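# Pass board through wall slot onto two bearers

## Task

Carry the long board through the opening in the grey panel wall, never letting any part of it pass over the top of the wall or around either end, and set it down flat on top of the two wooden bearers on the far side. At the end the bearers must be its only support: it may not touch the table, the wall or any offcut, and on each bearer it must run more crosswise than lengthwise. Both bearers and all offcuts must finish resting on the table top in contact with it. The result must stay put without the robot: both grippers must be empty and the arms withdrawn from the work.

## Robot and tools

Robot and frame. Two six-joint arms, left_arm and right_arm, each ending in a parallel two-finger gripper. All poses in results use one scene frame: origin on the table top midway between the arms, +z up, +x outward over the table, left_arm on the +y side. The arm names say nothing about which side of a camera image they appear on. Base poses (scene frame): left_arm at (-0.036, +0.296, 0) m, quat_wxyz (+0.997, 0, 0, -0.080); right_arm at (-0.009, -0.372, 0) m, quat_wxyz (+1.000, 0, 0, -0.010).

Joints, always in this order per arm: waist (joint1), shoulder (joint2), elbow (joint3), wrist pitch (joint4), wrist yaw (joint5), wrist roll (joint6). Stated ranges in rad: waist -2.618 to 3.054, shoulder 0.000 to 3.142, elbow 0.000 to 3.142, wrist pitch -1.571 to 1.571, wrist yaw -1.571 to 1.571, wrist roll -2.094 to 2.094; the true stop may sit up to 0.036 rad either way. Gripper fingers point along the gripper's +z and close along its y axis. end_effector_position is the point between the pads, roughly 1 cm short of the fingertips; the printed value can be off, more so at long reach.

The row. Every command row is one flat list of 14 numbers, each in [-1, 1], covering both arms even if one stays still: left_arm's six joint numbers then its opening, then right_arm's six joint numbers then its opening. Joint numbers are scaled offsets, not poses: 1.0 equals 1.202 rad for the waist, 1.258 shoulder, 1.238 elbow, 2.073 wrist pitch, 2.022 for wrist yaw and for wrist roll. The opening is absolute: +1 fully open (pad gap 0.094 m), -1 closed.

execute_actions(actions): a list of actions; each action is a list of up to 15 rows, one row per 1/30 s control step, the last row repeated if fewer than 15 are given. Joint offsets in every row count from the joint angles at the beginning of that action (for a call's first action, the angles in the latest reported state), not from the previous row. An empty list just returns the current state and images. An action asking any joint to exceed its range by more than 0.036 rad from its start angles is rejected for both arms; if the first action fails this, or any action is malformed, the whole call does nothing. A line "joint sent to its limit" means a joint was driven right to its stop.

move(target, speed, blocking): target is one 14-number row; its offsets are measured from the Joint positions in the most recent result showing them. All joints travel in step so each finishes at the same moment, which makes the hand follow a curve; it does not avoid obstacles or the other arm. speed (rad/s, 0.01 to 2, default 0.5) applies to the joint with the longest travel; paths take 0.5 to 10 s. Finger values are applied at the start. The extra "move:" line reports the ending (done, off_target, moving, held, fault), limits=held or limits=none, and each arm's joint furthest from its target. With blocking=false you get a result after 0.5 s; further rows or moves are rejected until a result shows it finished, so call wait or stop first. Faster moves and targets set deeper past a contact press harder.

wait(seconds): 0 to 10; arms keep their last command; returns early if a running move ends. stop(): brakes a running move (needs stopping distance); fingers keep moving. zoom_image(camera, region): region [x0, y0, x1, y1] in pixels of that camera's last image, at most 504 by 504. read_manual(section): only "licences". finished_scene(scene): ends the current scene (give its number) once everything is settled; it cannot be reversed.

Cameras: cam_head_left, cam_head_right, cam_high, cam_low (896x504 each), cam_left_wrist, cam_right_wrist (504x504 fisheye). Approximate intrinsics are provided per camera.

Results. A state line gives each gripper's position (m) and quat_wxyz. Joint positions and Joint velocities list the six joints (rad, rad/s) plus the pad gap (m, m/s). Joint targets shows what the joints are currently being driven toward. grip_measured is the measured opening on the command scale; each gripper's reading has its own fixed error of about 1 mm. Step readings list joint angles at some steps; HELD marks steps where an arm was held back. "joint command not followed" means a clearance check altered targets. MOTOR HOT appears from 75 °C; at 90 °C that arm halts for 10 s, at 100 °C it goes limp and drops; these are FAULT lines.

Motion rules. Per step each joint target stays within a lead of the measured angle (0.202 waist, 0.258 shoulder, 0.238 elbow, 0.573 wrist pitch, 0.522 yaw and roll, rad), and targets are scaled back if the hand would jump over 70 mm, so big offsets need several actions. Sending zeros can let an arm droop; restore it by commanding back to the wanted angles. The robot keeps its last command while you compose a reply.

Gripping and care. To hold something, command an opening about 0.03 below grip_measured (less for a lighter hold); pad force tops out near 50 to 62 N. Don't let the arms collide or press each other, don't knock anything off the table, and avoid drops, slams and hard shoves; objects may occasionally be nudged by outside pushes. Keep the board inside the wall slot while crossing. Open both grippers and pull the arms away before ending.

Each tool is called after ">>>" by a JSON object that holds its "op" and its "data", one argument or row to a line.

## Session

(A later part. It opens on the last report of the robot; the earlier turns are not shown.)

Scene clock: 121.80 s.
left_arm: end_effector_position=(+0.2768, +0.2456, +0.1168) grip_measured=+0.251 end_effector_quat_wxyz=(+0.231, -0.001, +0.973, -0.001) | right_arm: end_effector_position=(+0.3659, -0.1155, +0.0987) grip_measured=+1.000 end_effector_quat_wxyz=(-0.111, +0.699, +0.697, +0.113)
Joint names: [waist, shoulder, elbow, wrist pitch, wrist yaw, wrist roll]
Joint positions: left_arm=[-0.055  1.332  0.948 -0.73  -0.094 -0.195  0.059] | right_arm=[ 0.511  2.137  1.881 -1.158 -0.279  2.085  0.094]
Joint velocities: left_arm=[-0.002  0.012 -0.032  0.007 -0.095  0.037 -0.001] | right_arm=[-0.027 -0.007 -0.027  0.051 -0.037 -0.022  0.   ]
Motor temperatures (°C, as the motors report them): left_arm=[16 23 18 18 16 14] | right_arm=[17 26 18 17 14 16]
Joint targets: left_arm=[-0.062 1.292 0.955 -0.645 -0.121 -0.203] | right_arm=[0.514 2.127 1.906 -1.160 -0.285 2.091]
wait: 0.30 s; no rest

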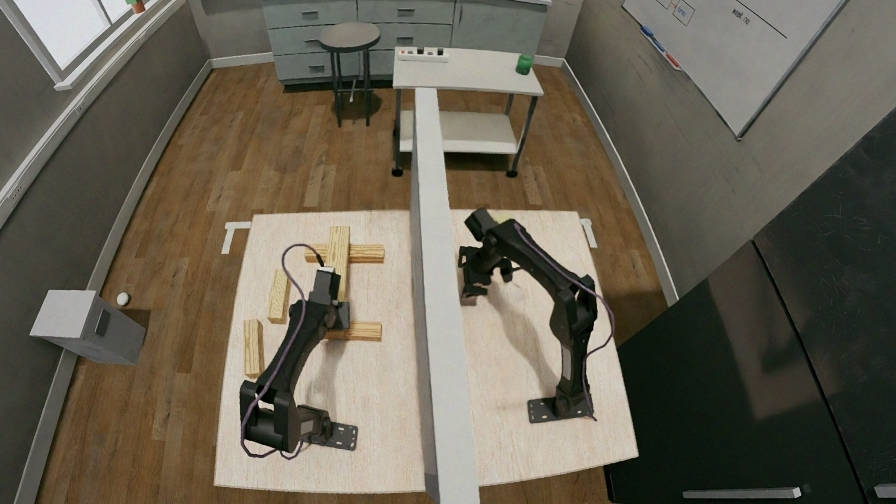

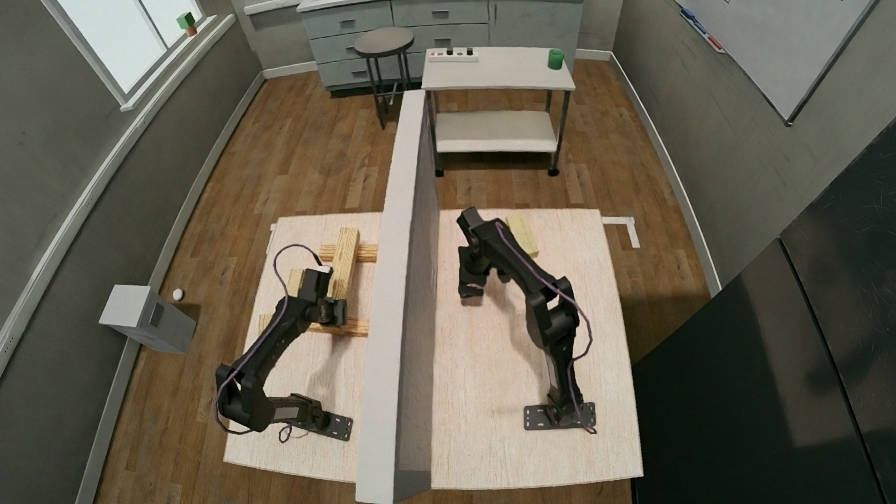

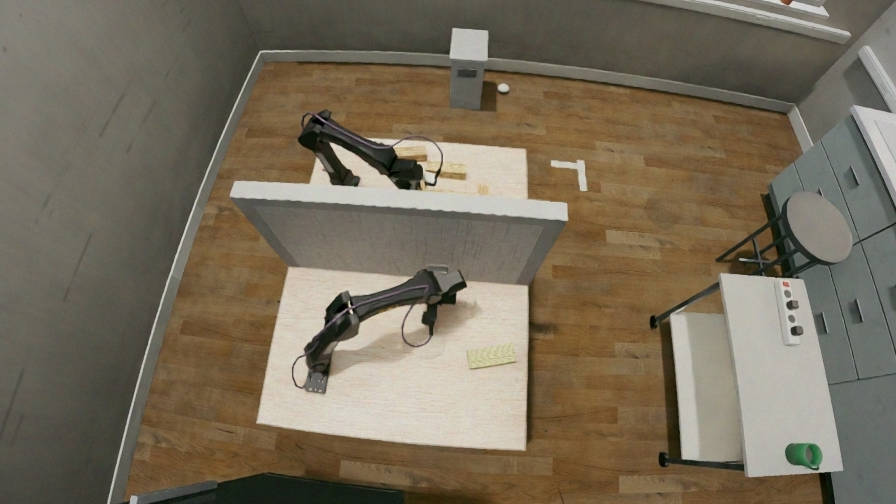

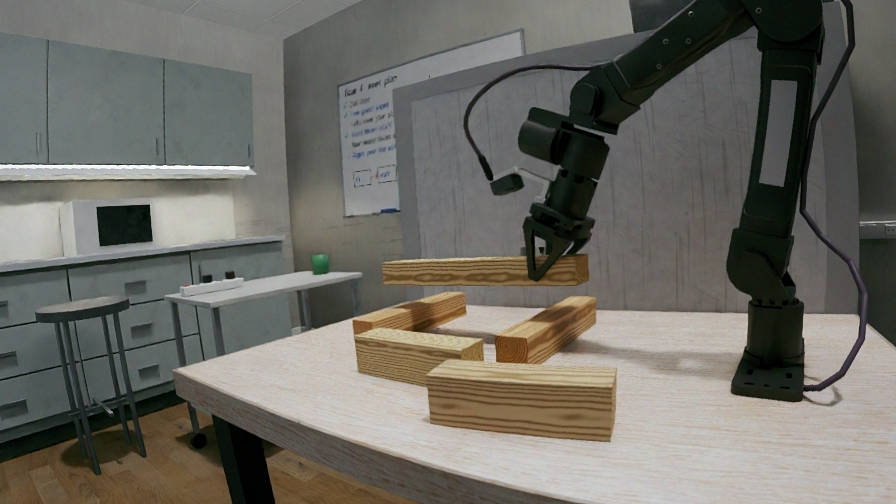

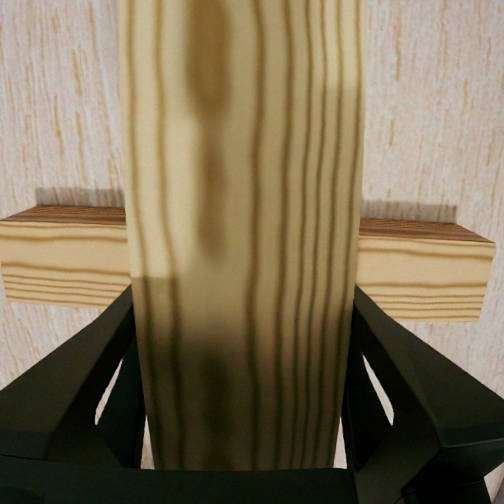

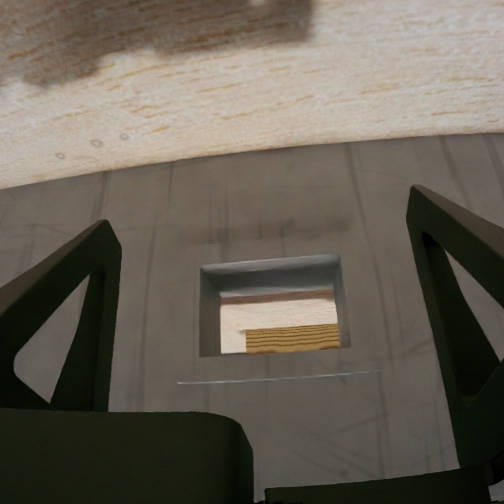

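>>> {"op": "execute_actions", "data": {
  "actions": [
    [[-0.0025,0.0048,-0.0121,0.0516,-0.0079,-0.0010,0.21,0.0025,-0.0079,0.0202,-0.0010,-0.0030,0.0030,1],[-0.0025,0.0048,-0.0132,0.0630,-0.0079,-0.0010,0.21,0.0025,-0.0079,0.0202,-0.0010,-0.0030,0.0030,1],[-0.0025,0.0064,-0.0242,0.0755,-0.0079,-0.0010,0.21,0.0025,-0.0079,0.0202,-0.0010,-0.0030,0.0030,1],[-0.0025,0.0106,-0.0363,0.0887,-0.0079,-0.0010,0.21,0.0025,-0.0079,0.0202,-0.0010,-0.0030,0.0030,1],[-0.0025,0.0149,-0.0494,0.1017,-0.0079,-0.0010,0.21,0.0025,-0.0079,0.0202,-0.0010,-0.0030,0.0030,1],[-0.0025,0.0193,-0.0626,0.1140,-0.0079,-0.0010,0.21,0.0025,-0.0079,0.0202,-0.0010,-0.0030,0.0030,1],[-0.0025,0.0234,-0.0752,0.1249,-0.0079,-0.0010,0.21,0.0025,-0.0079,0.0202,-0.0010,-0.0030,0.0030,1],[-0.0025,0.0270,-0.0867,0.1340,-0.0079,-0.0010,0.21,0.0025,-0.0079,0.0202,-0.0010,-0.0030,0.0030,1],[-0.0025,0.0301,-0.0964,0.1406,-0.0079,-0.0010,0.21,0.0025,-0.0079,0.0202,-0.0010,-0.0030,0.0030,1],[-0.0025,0.0324,-0.1039,0.1445,-0.0079,-0.0010,0.21,0.0025,-0.0079,0.0202,-0.0010,-0.0030,0.0030,1],[-0.0025,0.0338,-0.1087,0.1456,-0.0079,-0.0010,0.21,0.0025,-0.0079,0.0202,-0.0010,-0.0030,0.0030,1],[-0.0025,0.0342,-0.1108,0.1437,-0.0079,-0.0010,0.21,0.0025,-0.0079,0.0202,-0.0010,-0.0030,0.0030,1],[-0.0025,0.0336,-0.1099,0.1389,-0.0079,-0.0010,0.21,0.0025,-0.0079,0.0202,-0.0010,-0.0030,0.0030,1],[-0.0025,0.0321,-0.1061,0.1315,-0.0079,-0.0010,0.21,0.0025,-0.0079,0.0202,-0.0010,-0.0030,0.0030,1],[-0.0025,0.0318,-0.1087,0.1315,-0.0079,-0.0010,0.21,0.0025,-0.0079,0.0202,-0.0010,-0.0030,0.0030,1]]
  ]
}}

>>> {"op": "wait", "data": {
  "seconds": 0.3
}}

>>> {"op": "zoom_image", "data": {
  "camera": "cam_low",
  "region": [340, 230, 640, 380]
}}

>>> {"op": "zoom_image", "data": {
  "camera": "cam_head_left",
  "region": [220, 200, 440, 400]
}}

Scene clock: 123.20 s.
left_arm: end_effector_position=(+0.2809, +0.2450, +0.0756) grip_measured=+0.251 end_effector_quat_wxyz=(+0.237, -0.003, +0.971, -0.002) | right_arm: end_effector_position=(+0.3659, -0.1155, +0.0987) grip_measured=+1.000 end_effector_quat_wxyz=(-0.111, +0.699, +0.697, +0.113)
Joint names: [waist, shoulder, elbow, wrist pitch, wrist yaw, wrist roll]
Joint positions: left_arm=[-0.055  1.379  0.81  -0.532 -0.095 -0.198  0.059] | right_arm=[ 0.511  2.137  1.881 -1.158 -0.279  2.085  0.094]
Joint velocities: left_arm=[ 0.037 -0.012 -0.012  0.081  0.007 -0.037 -0.   ] | right_arm=[ 0.007 -0.007 -0.032 -0.066 -0.066 -0.022  0.   ]
Motor temperatures (°C, as the motors report them): left_arm=[16 23 18 18 16 14] | right_arm=[17 26 18 17 14 16]
Joint targets: left_arm=[-0.058 1.372 0.814 -0.457 -0.110 -0.197] | right_arm=[0.514 2.127 1.906 -1.160 -0.285 2.091]
Step readings (joint positions):
0: left_arm=[-0.055 1.332 0.948 -0.730 -0.095 -0.197] | right_arm=[0.511 2.137 1.881 -1.158 -0.279 2.085]
1: left_arm=[-0.055 1.332 0.946 -0.727 -0.095 -0.197] | right_arm=[0.511 2.137 1.881 -1.158 -0.279 2.085]
2: left_arm=[-0.055 1.332 0.941 -0.718 -0.095 -0.197] | right_arm=[0.511 2.137 1.881 -1.158 -0.279 2.085]
4: left_arm=[-0.055 1.335 0.925 -0.692 -0.095 -0.197] | right_arm=[0.511 2.137 1.881 -1.158 -0.279 2.085]
8: left_arm=[-0.055 1.355 0.869 -0.609 -0.095 -0.197] | right_arm=[0.511 2.137 1.881 -1.158 -0.279 2.085]
15: Joint positions above

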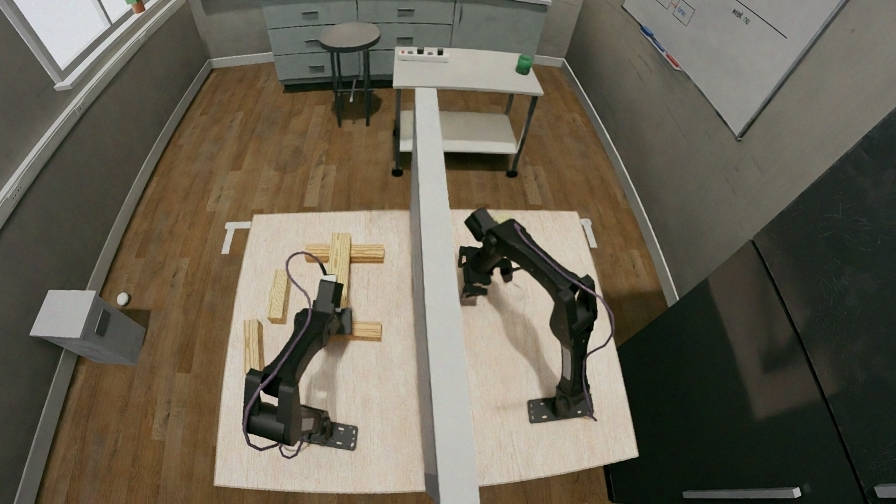

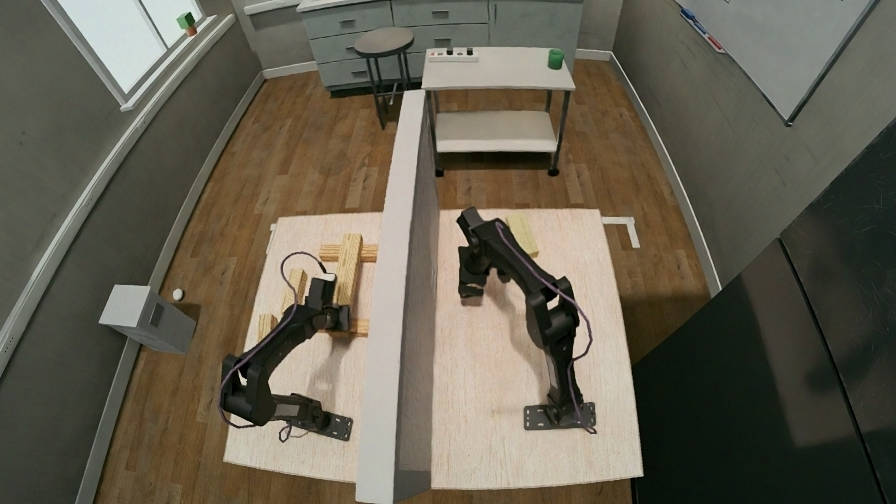

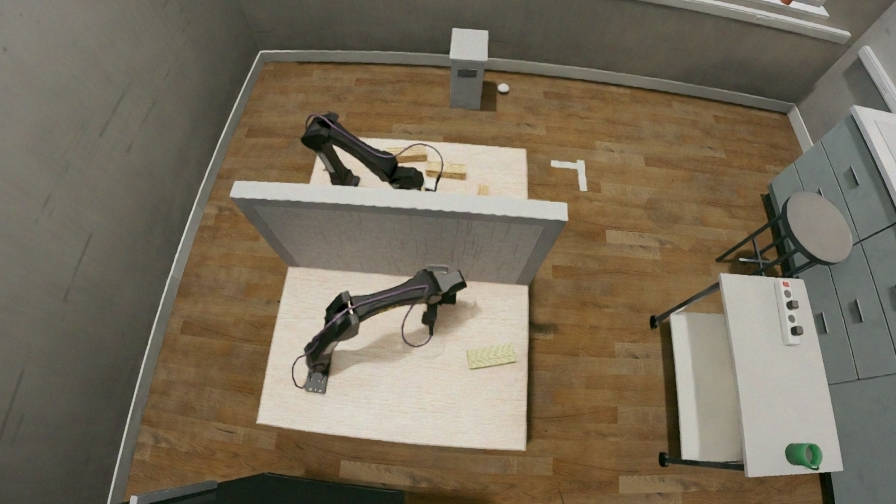

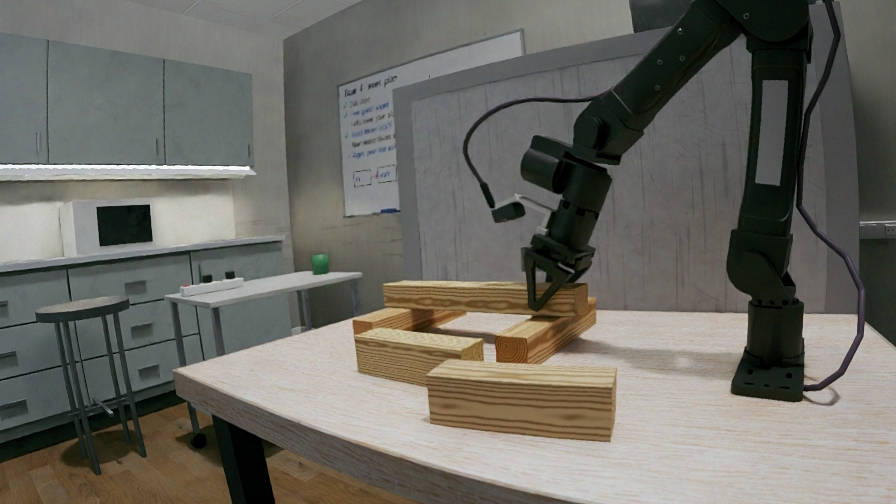

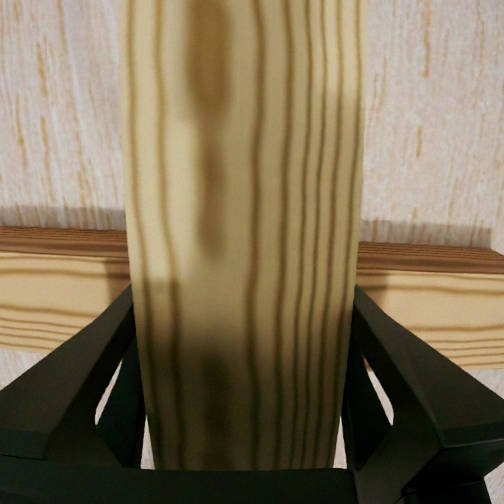

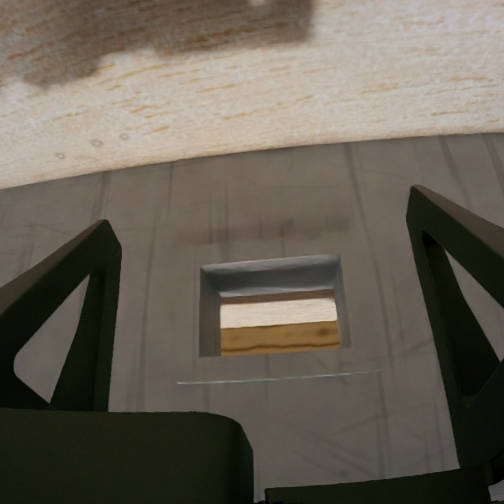

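Scene clock: 123.50 s.
left_arm: end_effector_position=(+0.2809, +0.2450, +0.0756) grip_measured=+0.251 end_effector_quat_wxyz=(+0.237, -0.003, +0.971, -0.002) | right_arm: end_effector_position=(+0.3659, -0.1155, +0.0987) grip_measured=+1.000 end_effector_quat_wxyz=(-0.111, +0.699, +0.697, +0.113)
Joint names: [waist, shoulder, elbow, wrist pitch, wrist yaw, wrist roll]
Joint positions: left_arm=[-0.055  1.379  0.81  -0.532 -0.095 -0.198  0.059] | right_arm=[ 0.511  2.137  1.881 -1.158 -0.279  2.085  0.094]
Joint velocities: left_arm=[ 0.002  0.007 -0.012  0.007  0.066  0.022 -0.001] | right_arm=[-0.002  0.002 -0.012 -0.037 -0.037 -0.007  0.   ]
Motor temperatures (°C, as the motors report them): left_arm=[16 23 18 18 16 14] | right_arm=[17 26 18 17 14 16]
Joint targets: left_arm=[-0.058 1.372 0.814 -0.457 -0.110 -0.197] | right_arm=[0.514 2.127 1.906 -1.160 -0.285 2.091]
wait: 0.30 s; at rest by 0.17 s

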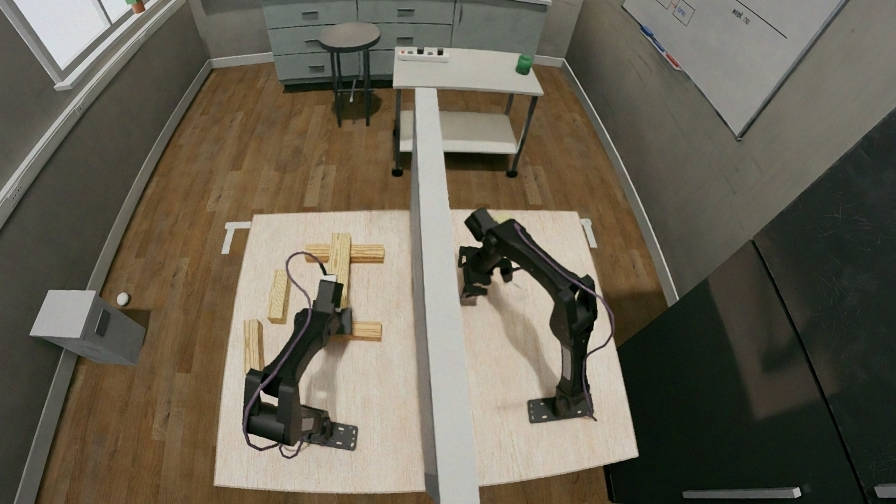

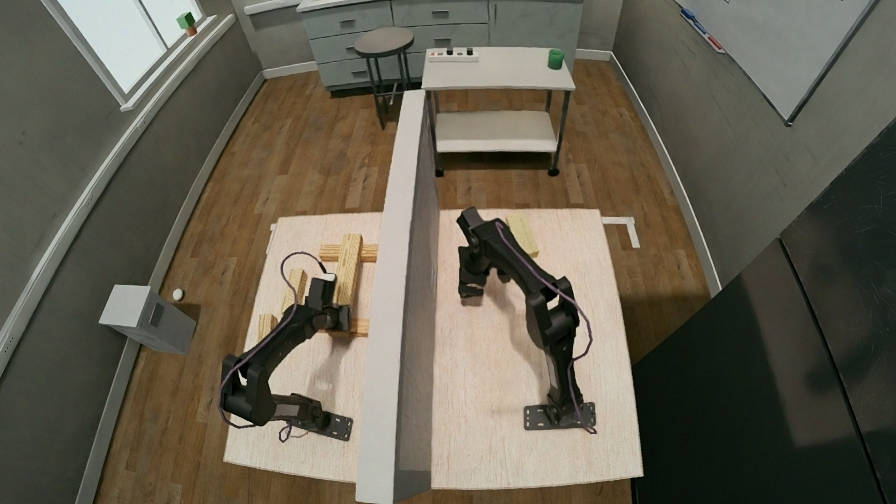

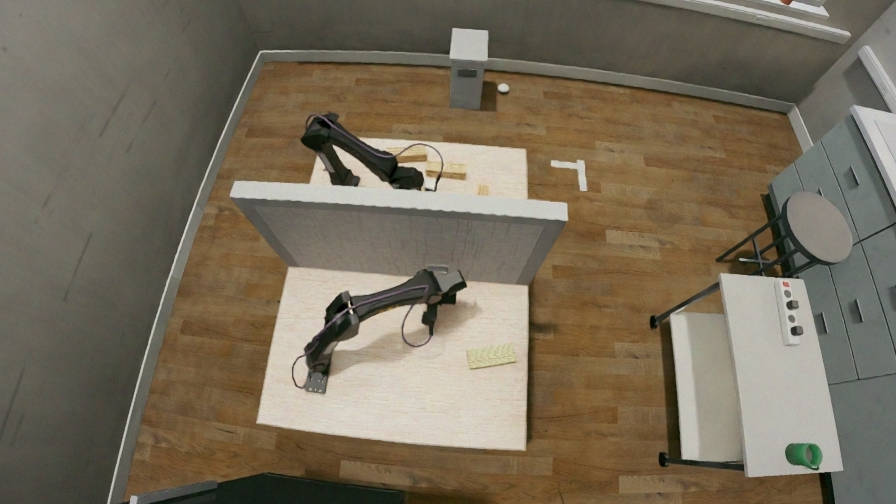

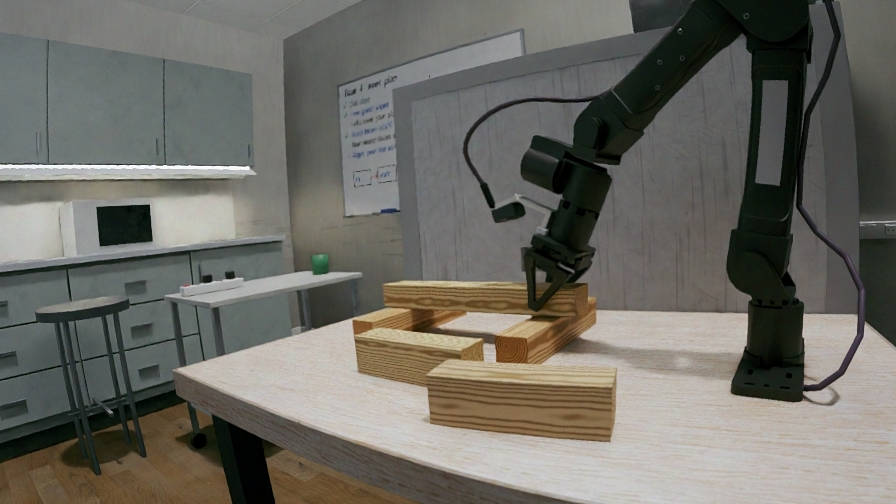

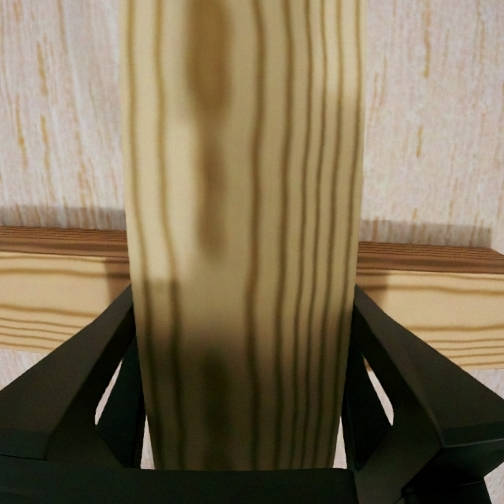

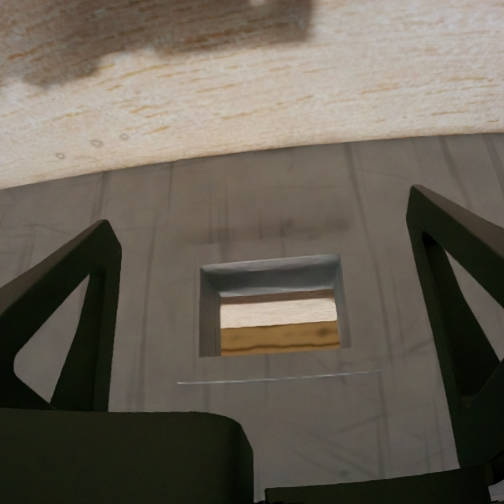

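Region (340, 230, 640, 380) of cam_low's 896x504 image, scaled by 1.680, with more detail than that image has.

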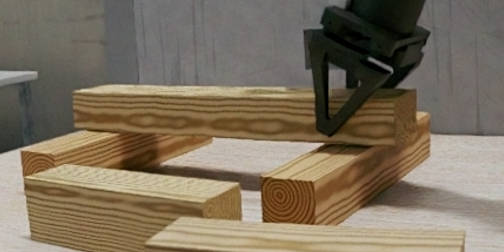

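Region (220, 200, 440, 400) of cam_head_left's 896x504 image, scaled by 2.291, with more detail than that image has; it fills the top 458 rows of this view, and the rest is white.

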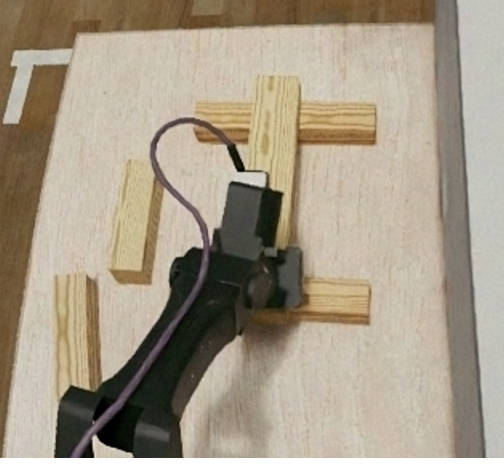

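>>> {"op": "execute_actions", "data": {
  "actions": []
}}

Scene clock: 124.10 s.
left_arm: end_effector_position=(+0.2809, +0.2450, +0.0756) grip_measured=+0.251 end_effector_quat_wxyz=(+0.237, -0.003, +0.971, -0.002) | right_arm: end_effector_position=(+0.3659, -0.1155, +0.0987) grip_measured=+1.000 end_effector_quat_wxyz=(-0.111, +0.699, +0.697, +0.113)
Joint names: [waist, shoulder, elbow, wrist pitch, wrist yaw, wrist roll]
Joint positions: left_arm=[-0.055  1.379  0.81  -0.532 -0.095 -0.198  0.059] | right_arm=[ 0.511  2.137  1.881 -1.158 -0.279  2.085  0.094]
Joint velocities: left_arm=[-0.012  0.002 -0.012  0.051  0.007 -0.007  0.   ] | right_arm=[ 0.007  0.007  0.002 -0.022 -0.007  0.022  0.   ]
Motor temperatures (°C, as the motors report them): left_arm=[16 22 18 19 16 14] | right_arm=[17 26 18 17 14 16]
Joint targets: left_arm=[-0.058 1.372 0.814 -0.457 -0.110 -0.197] | right_arm=[0.514 2.127 1.906 -1.160 -0.285 2.091]

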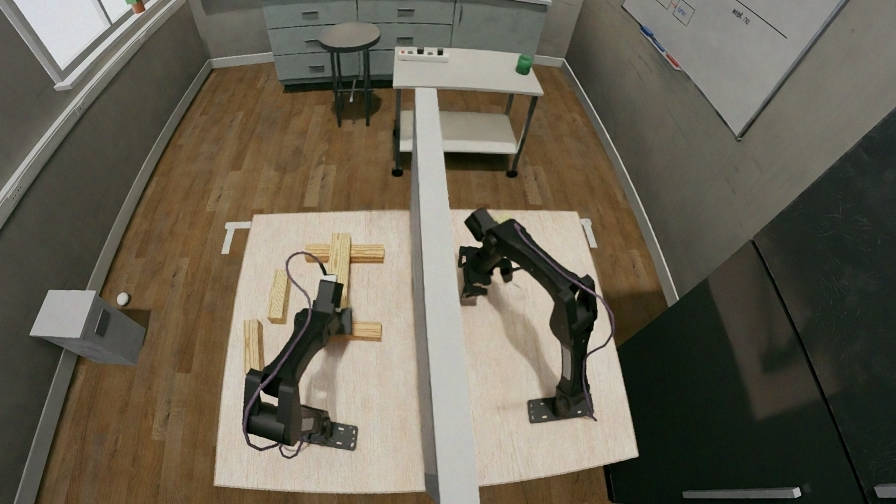

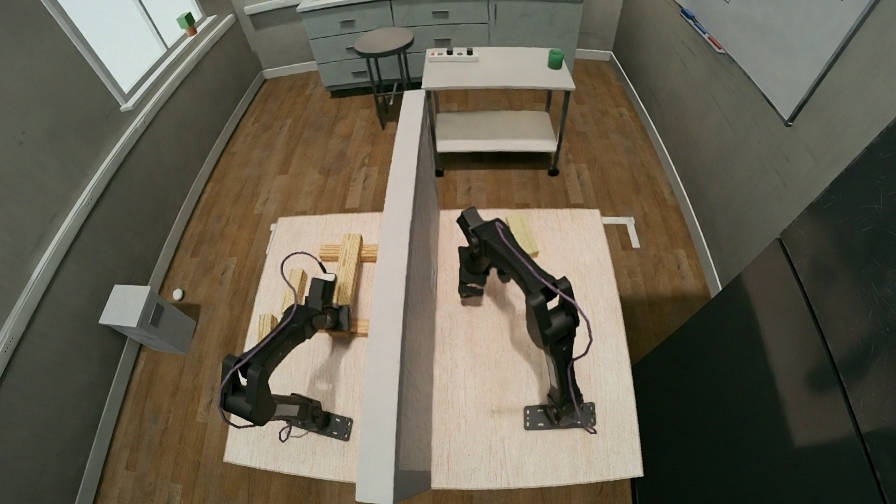

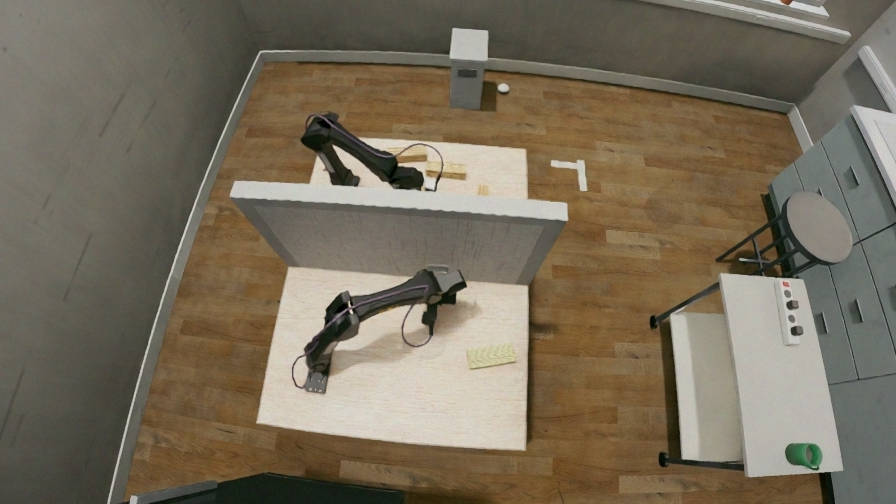

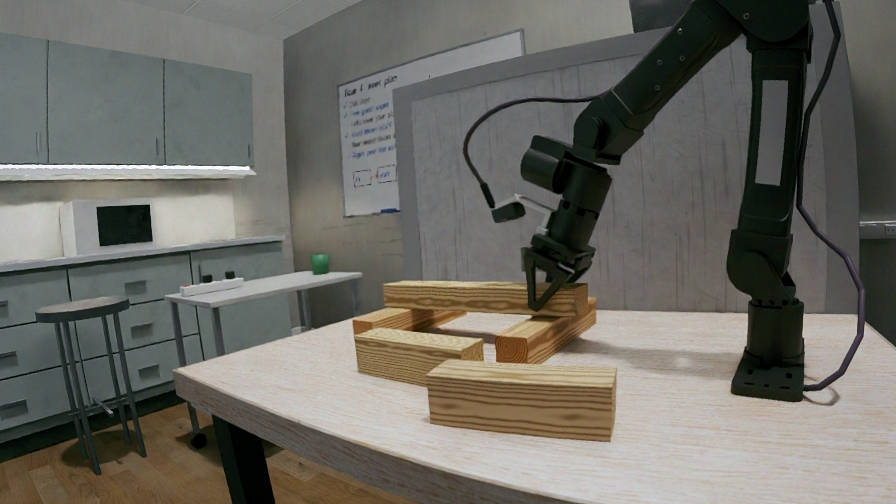

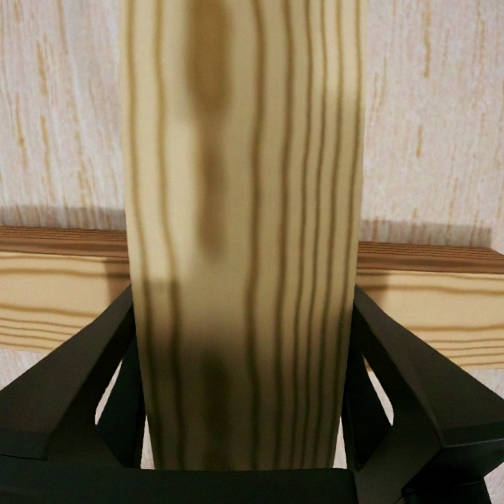

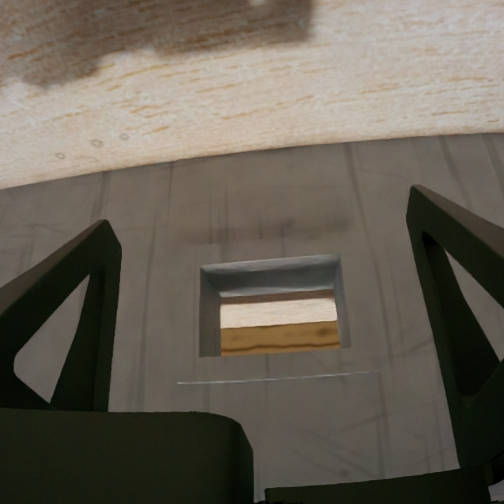

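>>> {"op": "zoom_image", "data": {
  "camera": "cam_low",
  "region": [340, 230, 640, 380]
}}

Region (340, 230, 640, 380) of cam_low's 896x504 image, scaled by 1.680, with more detail than that image has.

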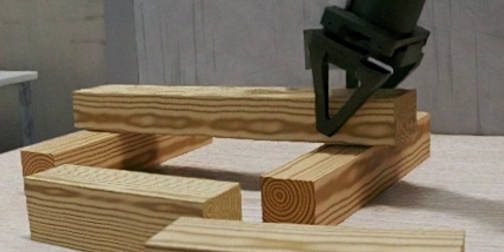

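>>> {"op": "execute_actions", "data": {
  "actions": [
    [
[-0.0025,0.0009,-0.0108,0.0402,-0.0074,0.0005,0.21, 0.0025,-0.0079,0.0202,-0.0010,-0.0030,0.0030,1],
[-0.0025,0.0021,-0.0076,0.0420,-0.0074,0.0005,0.21, 0.0025,-0.0079,0.0202,-0.0010,-0.0030,0.0030,1],
[-0.0025,0.0018,-0.0064,0.0440,-0.0074,0.0005,0.21, 0.0025,-0.0079,0.0202,-0.0010,-0.0030,0.0030,1],
[-0.0025,0.0017,-0.0071,0.0461,-0.0074,0.0005,0.21, 0.0025,-0.0079,0.0202,-0.0010,-0.0030,0.0030,1],
[-0.0025,0.0018,-0.0103,0.0480,-0.0074,0.0005,0.21, 0.0025,-0.0079,0.0202,-0.0010,-0.0030,0.0030,1],
[-0.0025,0.0029,-0.0132,0.0497,-0.0074,0.0005,0.21, 0.0025,-0.0079,0.0202,-0.0010,-0.0030,0.0030,1],
[-0.0025,0.0041,-0.0158,0.0510,-0.0074,0.0005,0.21, 0.0025,-0.0079,0.0202,-0.0010,-0.0030,0.0030,1],
[-0.0025,0.0049,-0.0179,0.0519,-0.0074,0.0005,0.21, 0.0025,-0.0079,0.0202,-0.0010,-0.0030,0.0030,1],
[-0.0025,0.0055,-0.0191,0.0522,-0.0074,0.0005,0.21, 0.0025,-0.0079,0.0202,-0.0010,-0.0030,0.0030,1],
[-0.0025,0.0056,-0.0197,0.0520,-0.0074,0.0005,0.21, 0.0025,-0.0079,0.0202,-0.0010,-0.0030,0.0030,1],
[-0.0025,0.0054,-0.0195,0.0513,-0.0074,0.0005,0.21, 0.0025,-0.0079,0.0202,-0.0010,-0.0030,0.0030,1],
[-0.0025,0.0056,-0.0194,0.0502,-0.0074,0.0005,0.21, 0.0025,-0.0079,0.0202,-0.0010,-0.0030,0.0030,1]
]
  ]
}}

>>> {"op": "zoom_image", "data": {
  "camera": "cam_low",
  "region": [340, 230, 640, 380]
}}

Scene clock: 126.00 s.
left_arm: end_effector_position=(+0.2821, +0.2447, +0.0739) grip_measured=+0.251 end_effector_quat_wxyz=(+0.242, -0.003, +0.970, -0.003) | right_arm: end_effector_position=(+0.3659, -0.1155, +0.0987) grip_measured=+1.000 end_effector_quat_wxyz=(-0.111, +0.699, +0.697, +0.113)
Joint names: [waist, shoulder, elbow, wrist pitch, wrist yaw, wrist roll]
Joint positions: left_arm=[-0.055  1.379  0.798 -0.51  -0.095 -0.198  0.059] | right_arm=[ 0.511  2.137  1.881 -1.158 -0.279  2.085  0.094]
Joint velocities: left_arm=[-0.022  0.002  0.002 -0.051  0.037  0.007  0.002] | right_arm=[-0.017 -0.012 -0.017 -0.007 -0.007 -0.007  0.   ]
Motor temperatures (°C, as the motors report them): left_arm=[16 22 18 19 16 14] | right_arm=[17 26 18 17 14 16]
Joint targets: left_arm=[-0.058 1.386 0.786 -0.428 -0.110 -0.197] | right_arm=[0.514 2.127 1.906 -1.160 -0.285 2.091]
Step readings (joint positions):
0: left_arm=[-0.055 1.379 0.810 -0.532 -0.095 -0.198] | right_arm=[0.511 2.137 1.881 -1.158 -0.279 2.085]
1: left_arm=[-0.055 1.379 0.808 -0.530 -0.095 -0.198] | right_arm=[0.511 2.137 1.881 -1.158 -0.279 2.085]
2: left_arm=[-0.055 1.379 0.806 -0.528 -0.095 -0.198] | right_arm=[0.511 2.137 1.881 -1.158 -0.279 2.085]
4: left_arm=[-0.055 1.379 0.804 -0.523 -0.095 -0.198] | right_arm=[0.511 2.137 1.881 -1.158 -0.279 2.085]
8: left_arm=[-0.055 1.379 0.800 -0.515 -0.095 -0.198] | right_arm=[0.511 2.137 1.881 -1.158 -0.279 2.085]
15: Joint positions above

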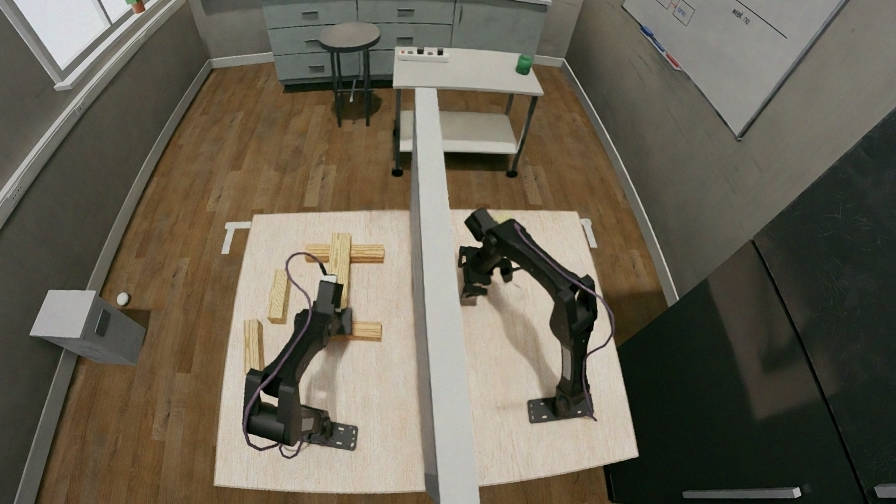

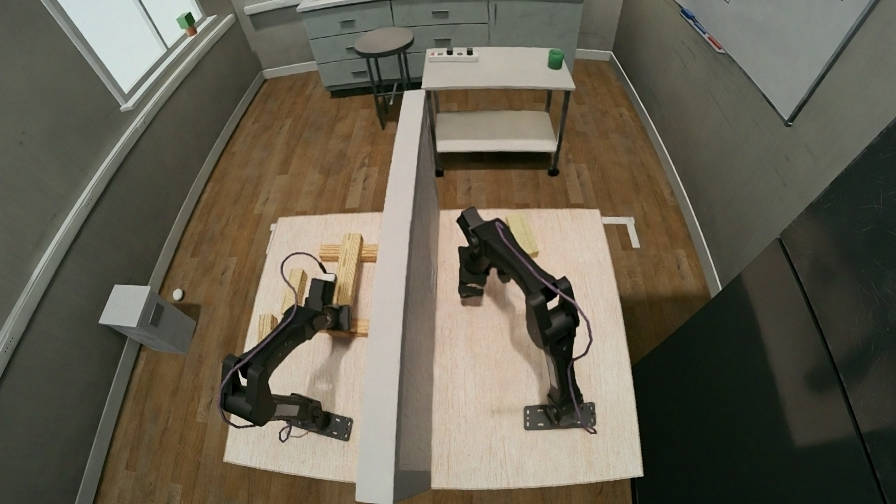

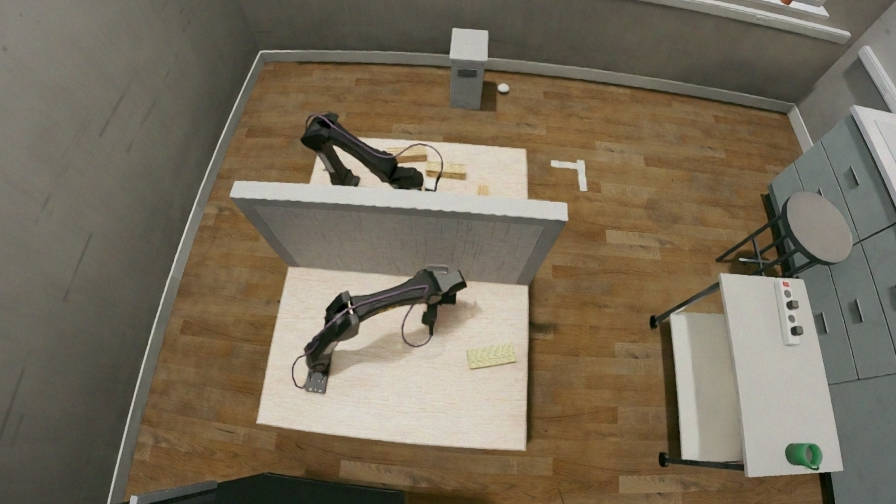

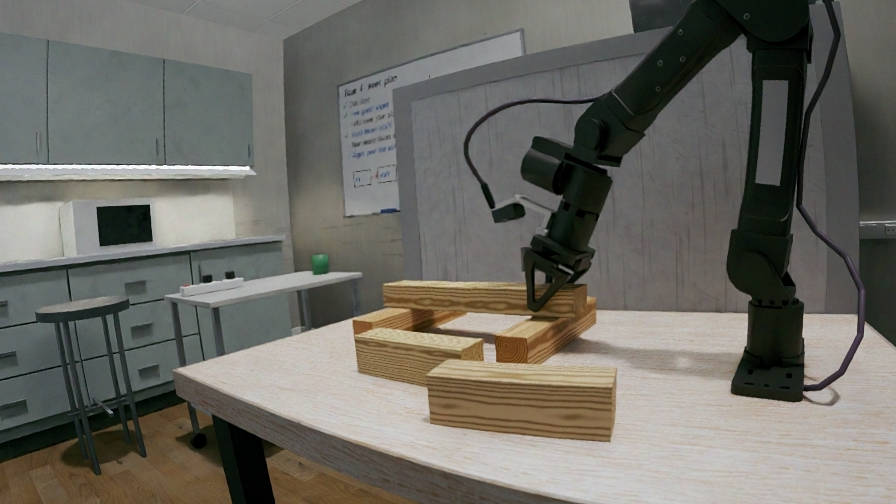

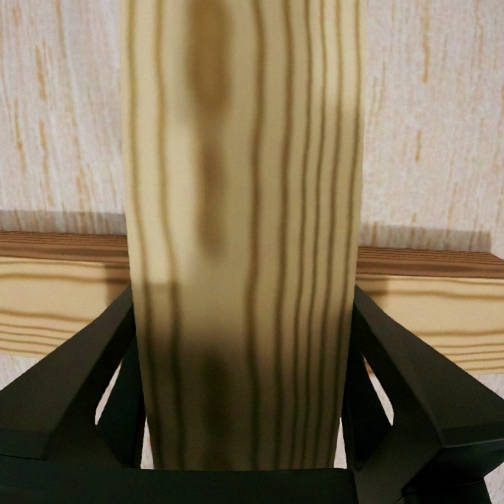

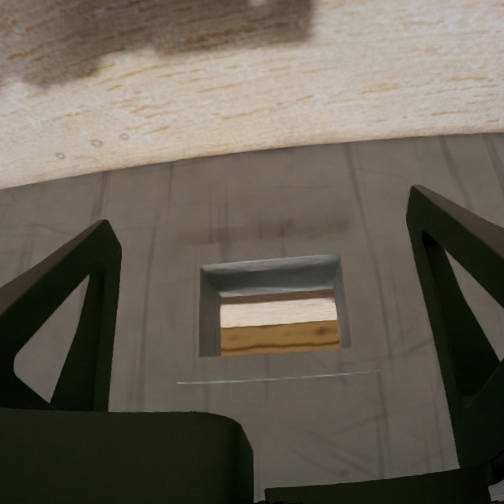

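Region (340, 230, 640, 380) of cam_low's 896x504 image, scaled by 1.680, with more detail than that image has.

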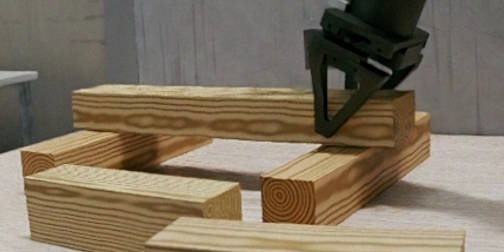

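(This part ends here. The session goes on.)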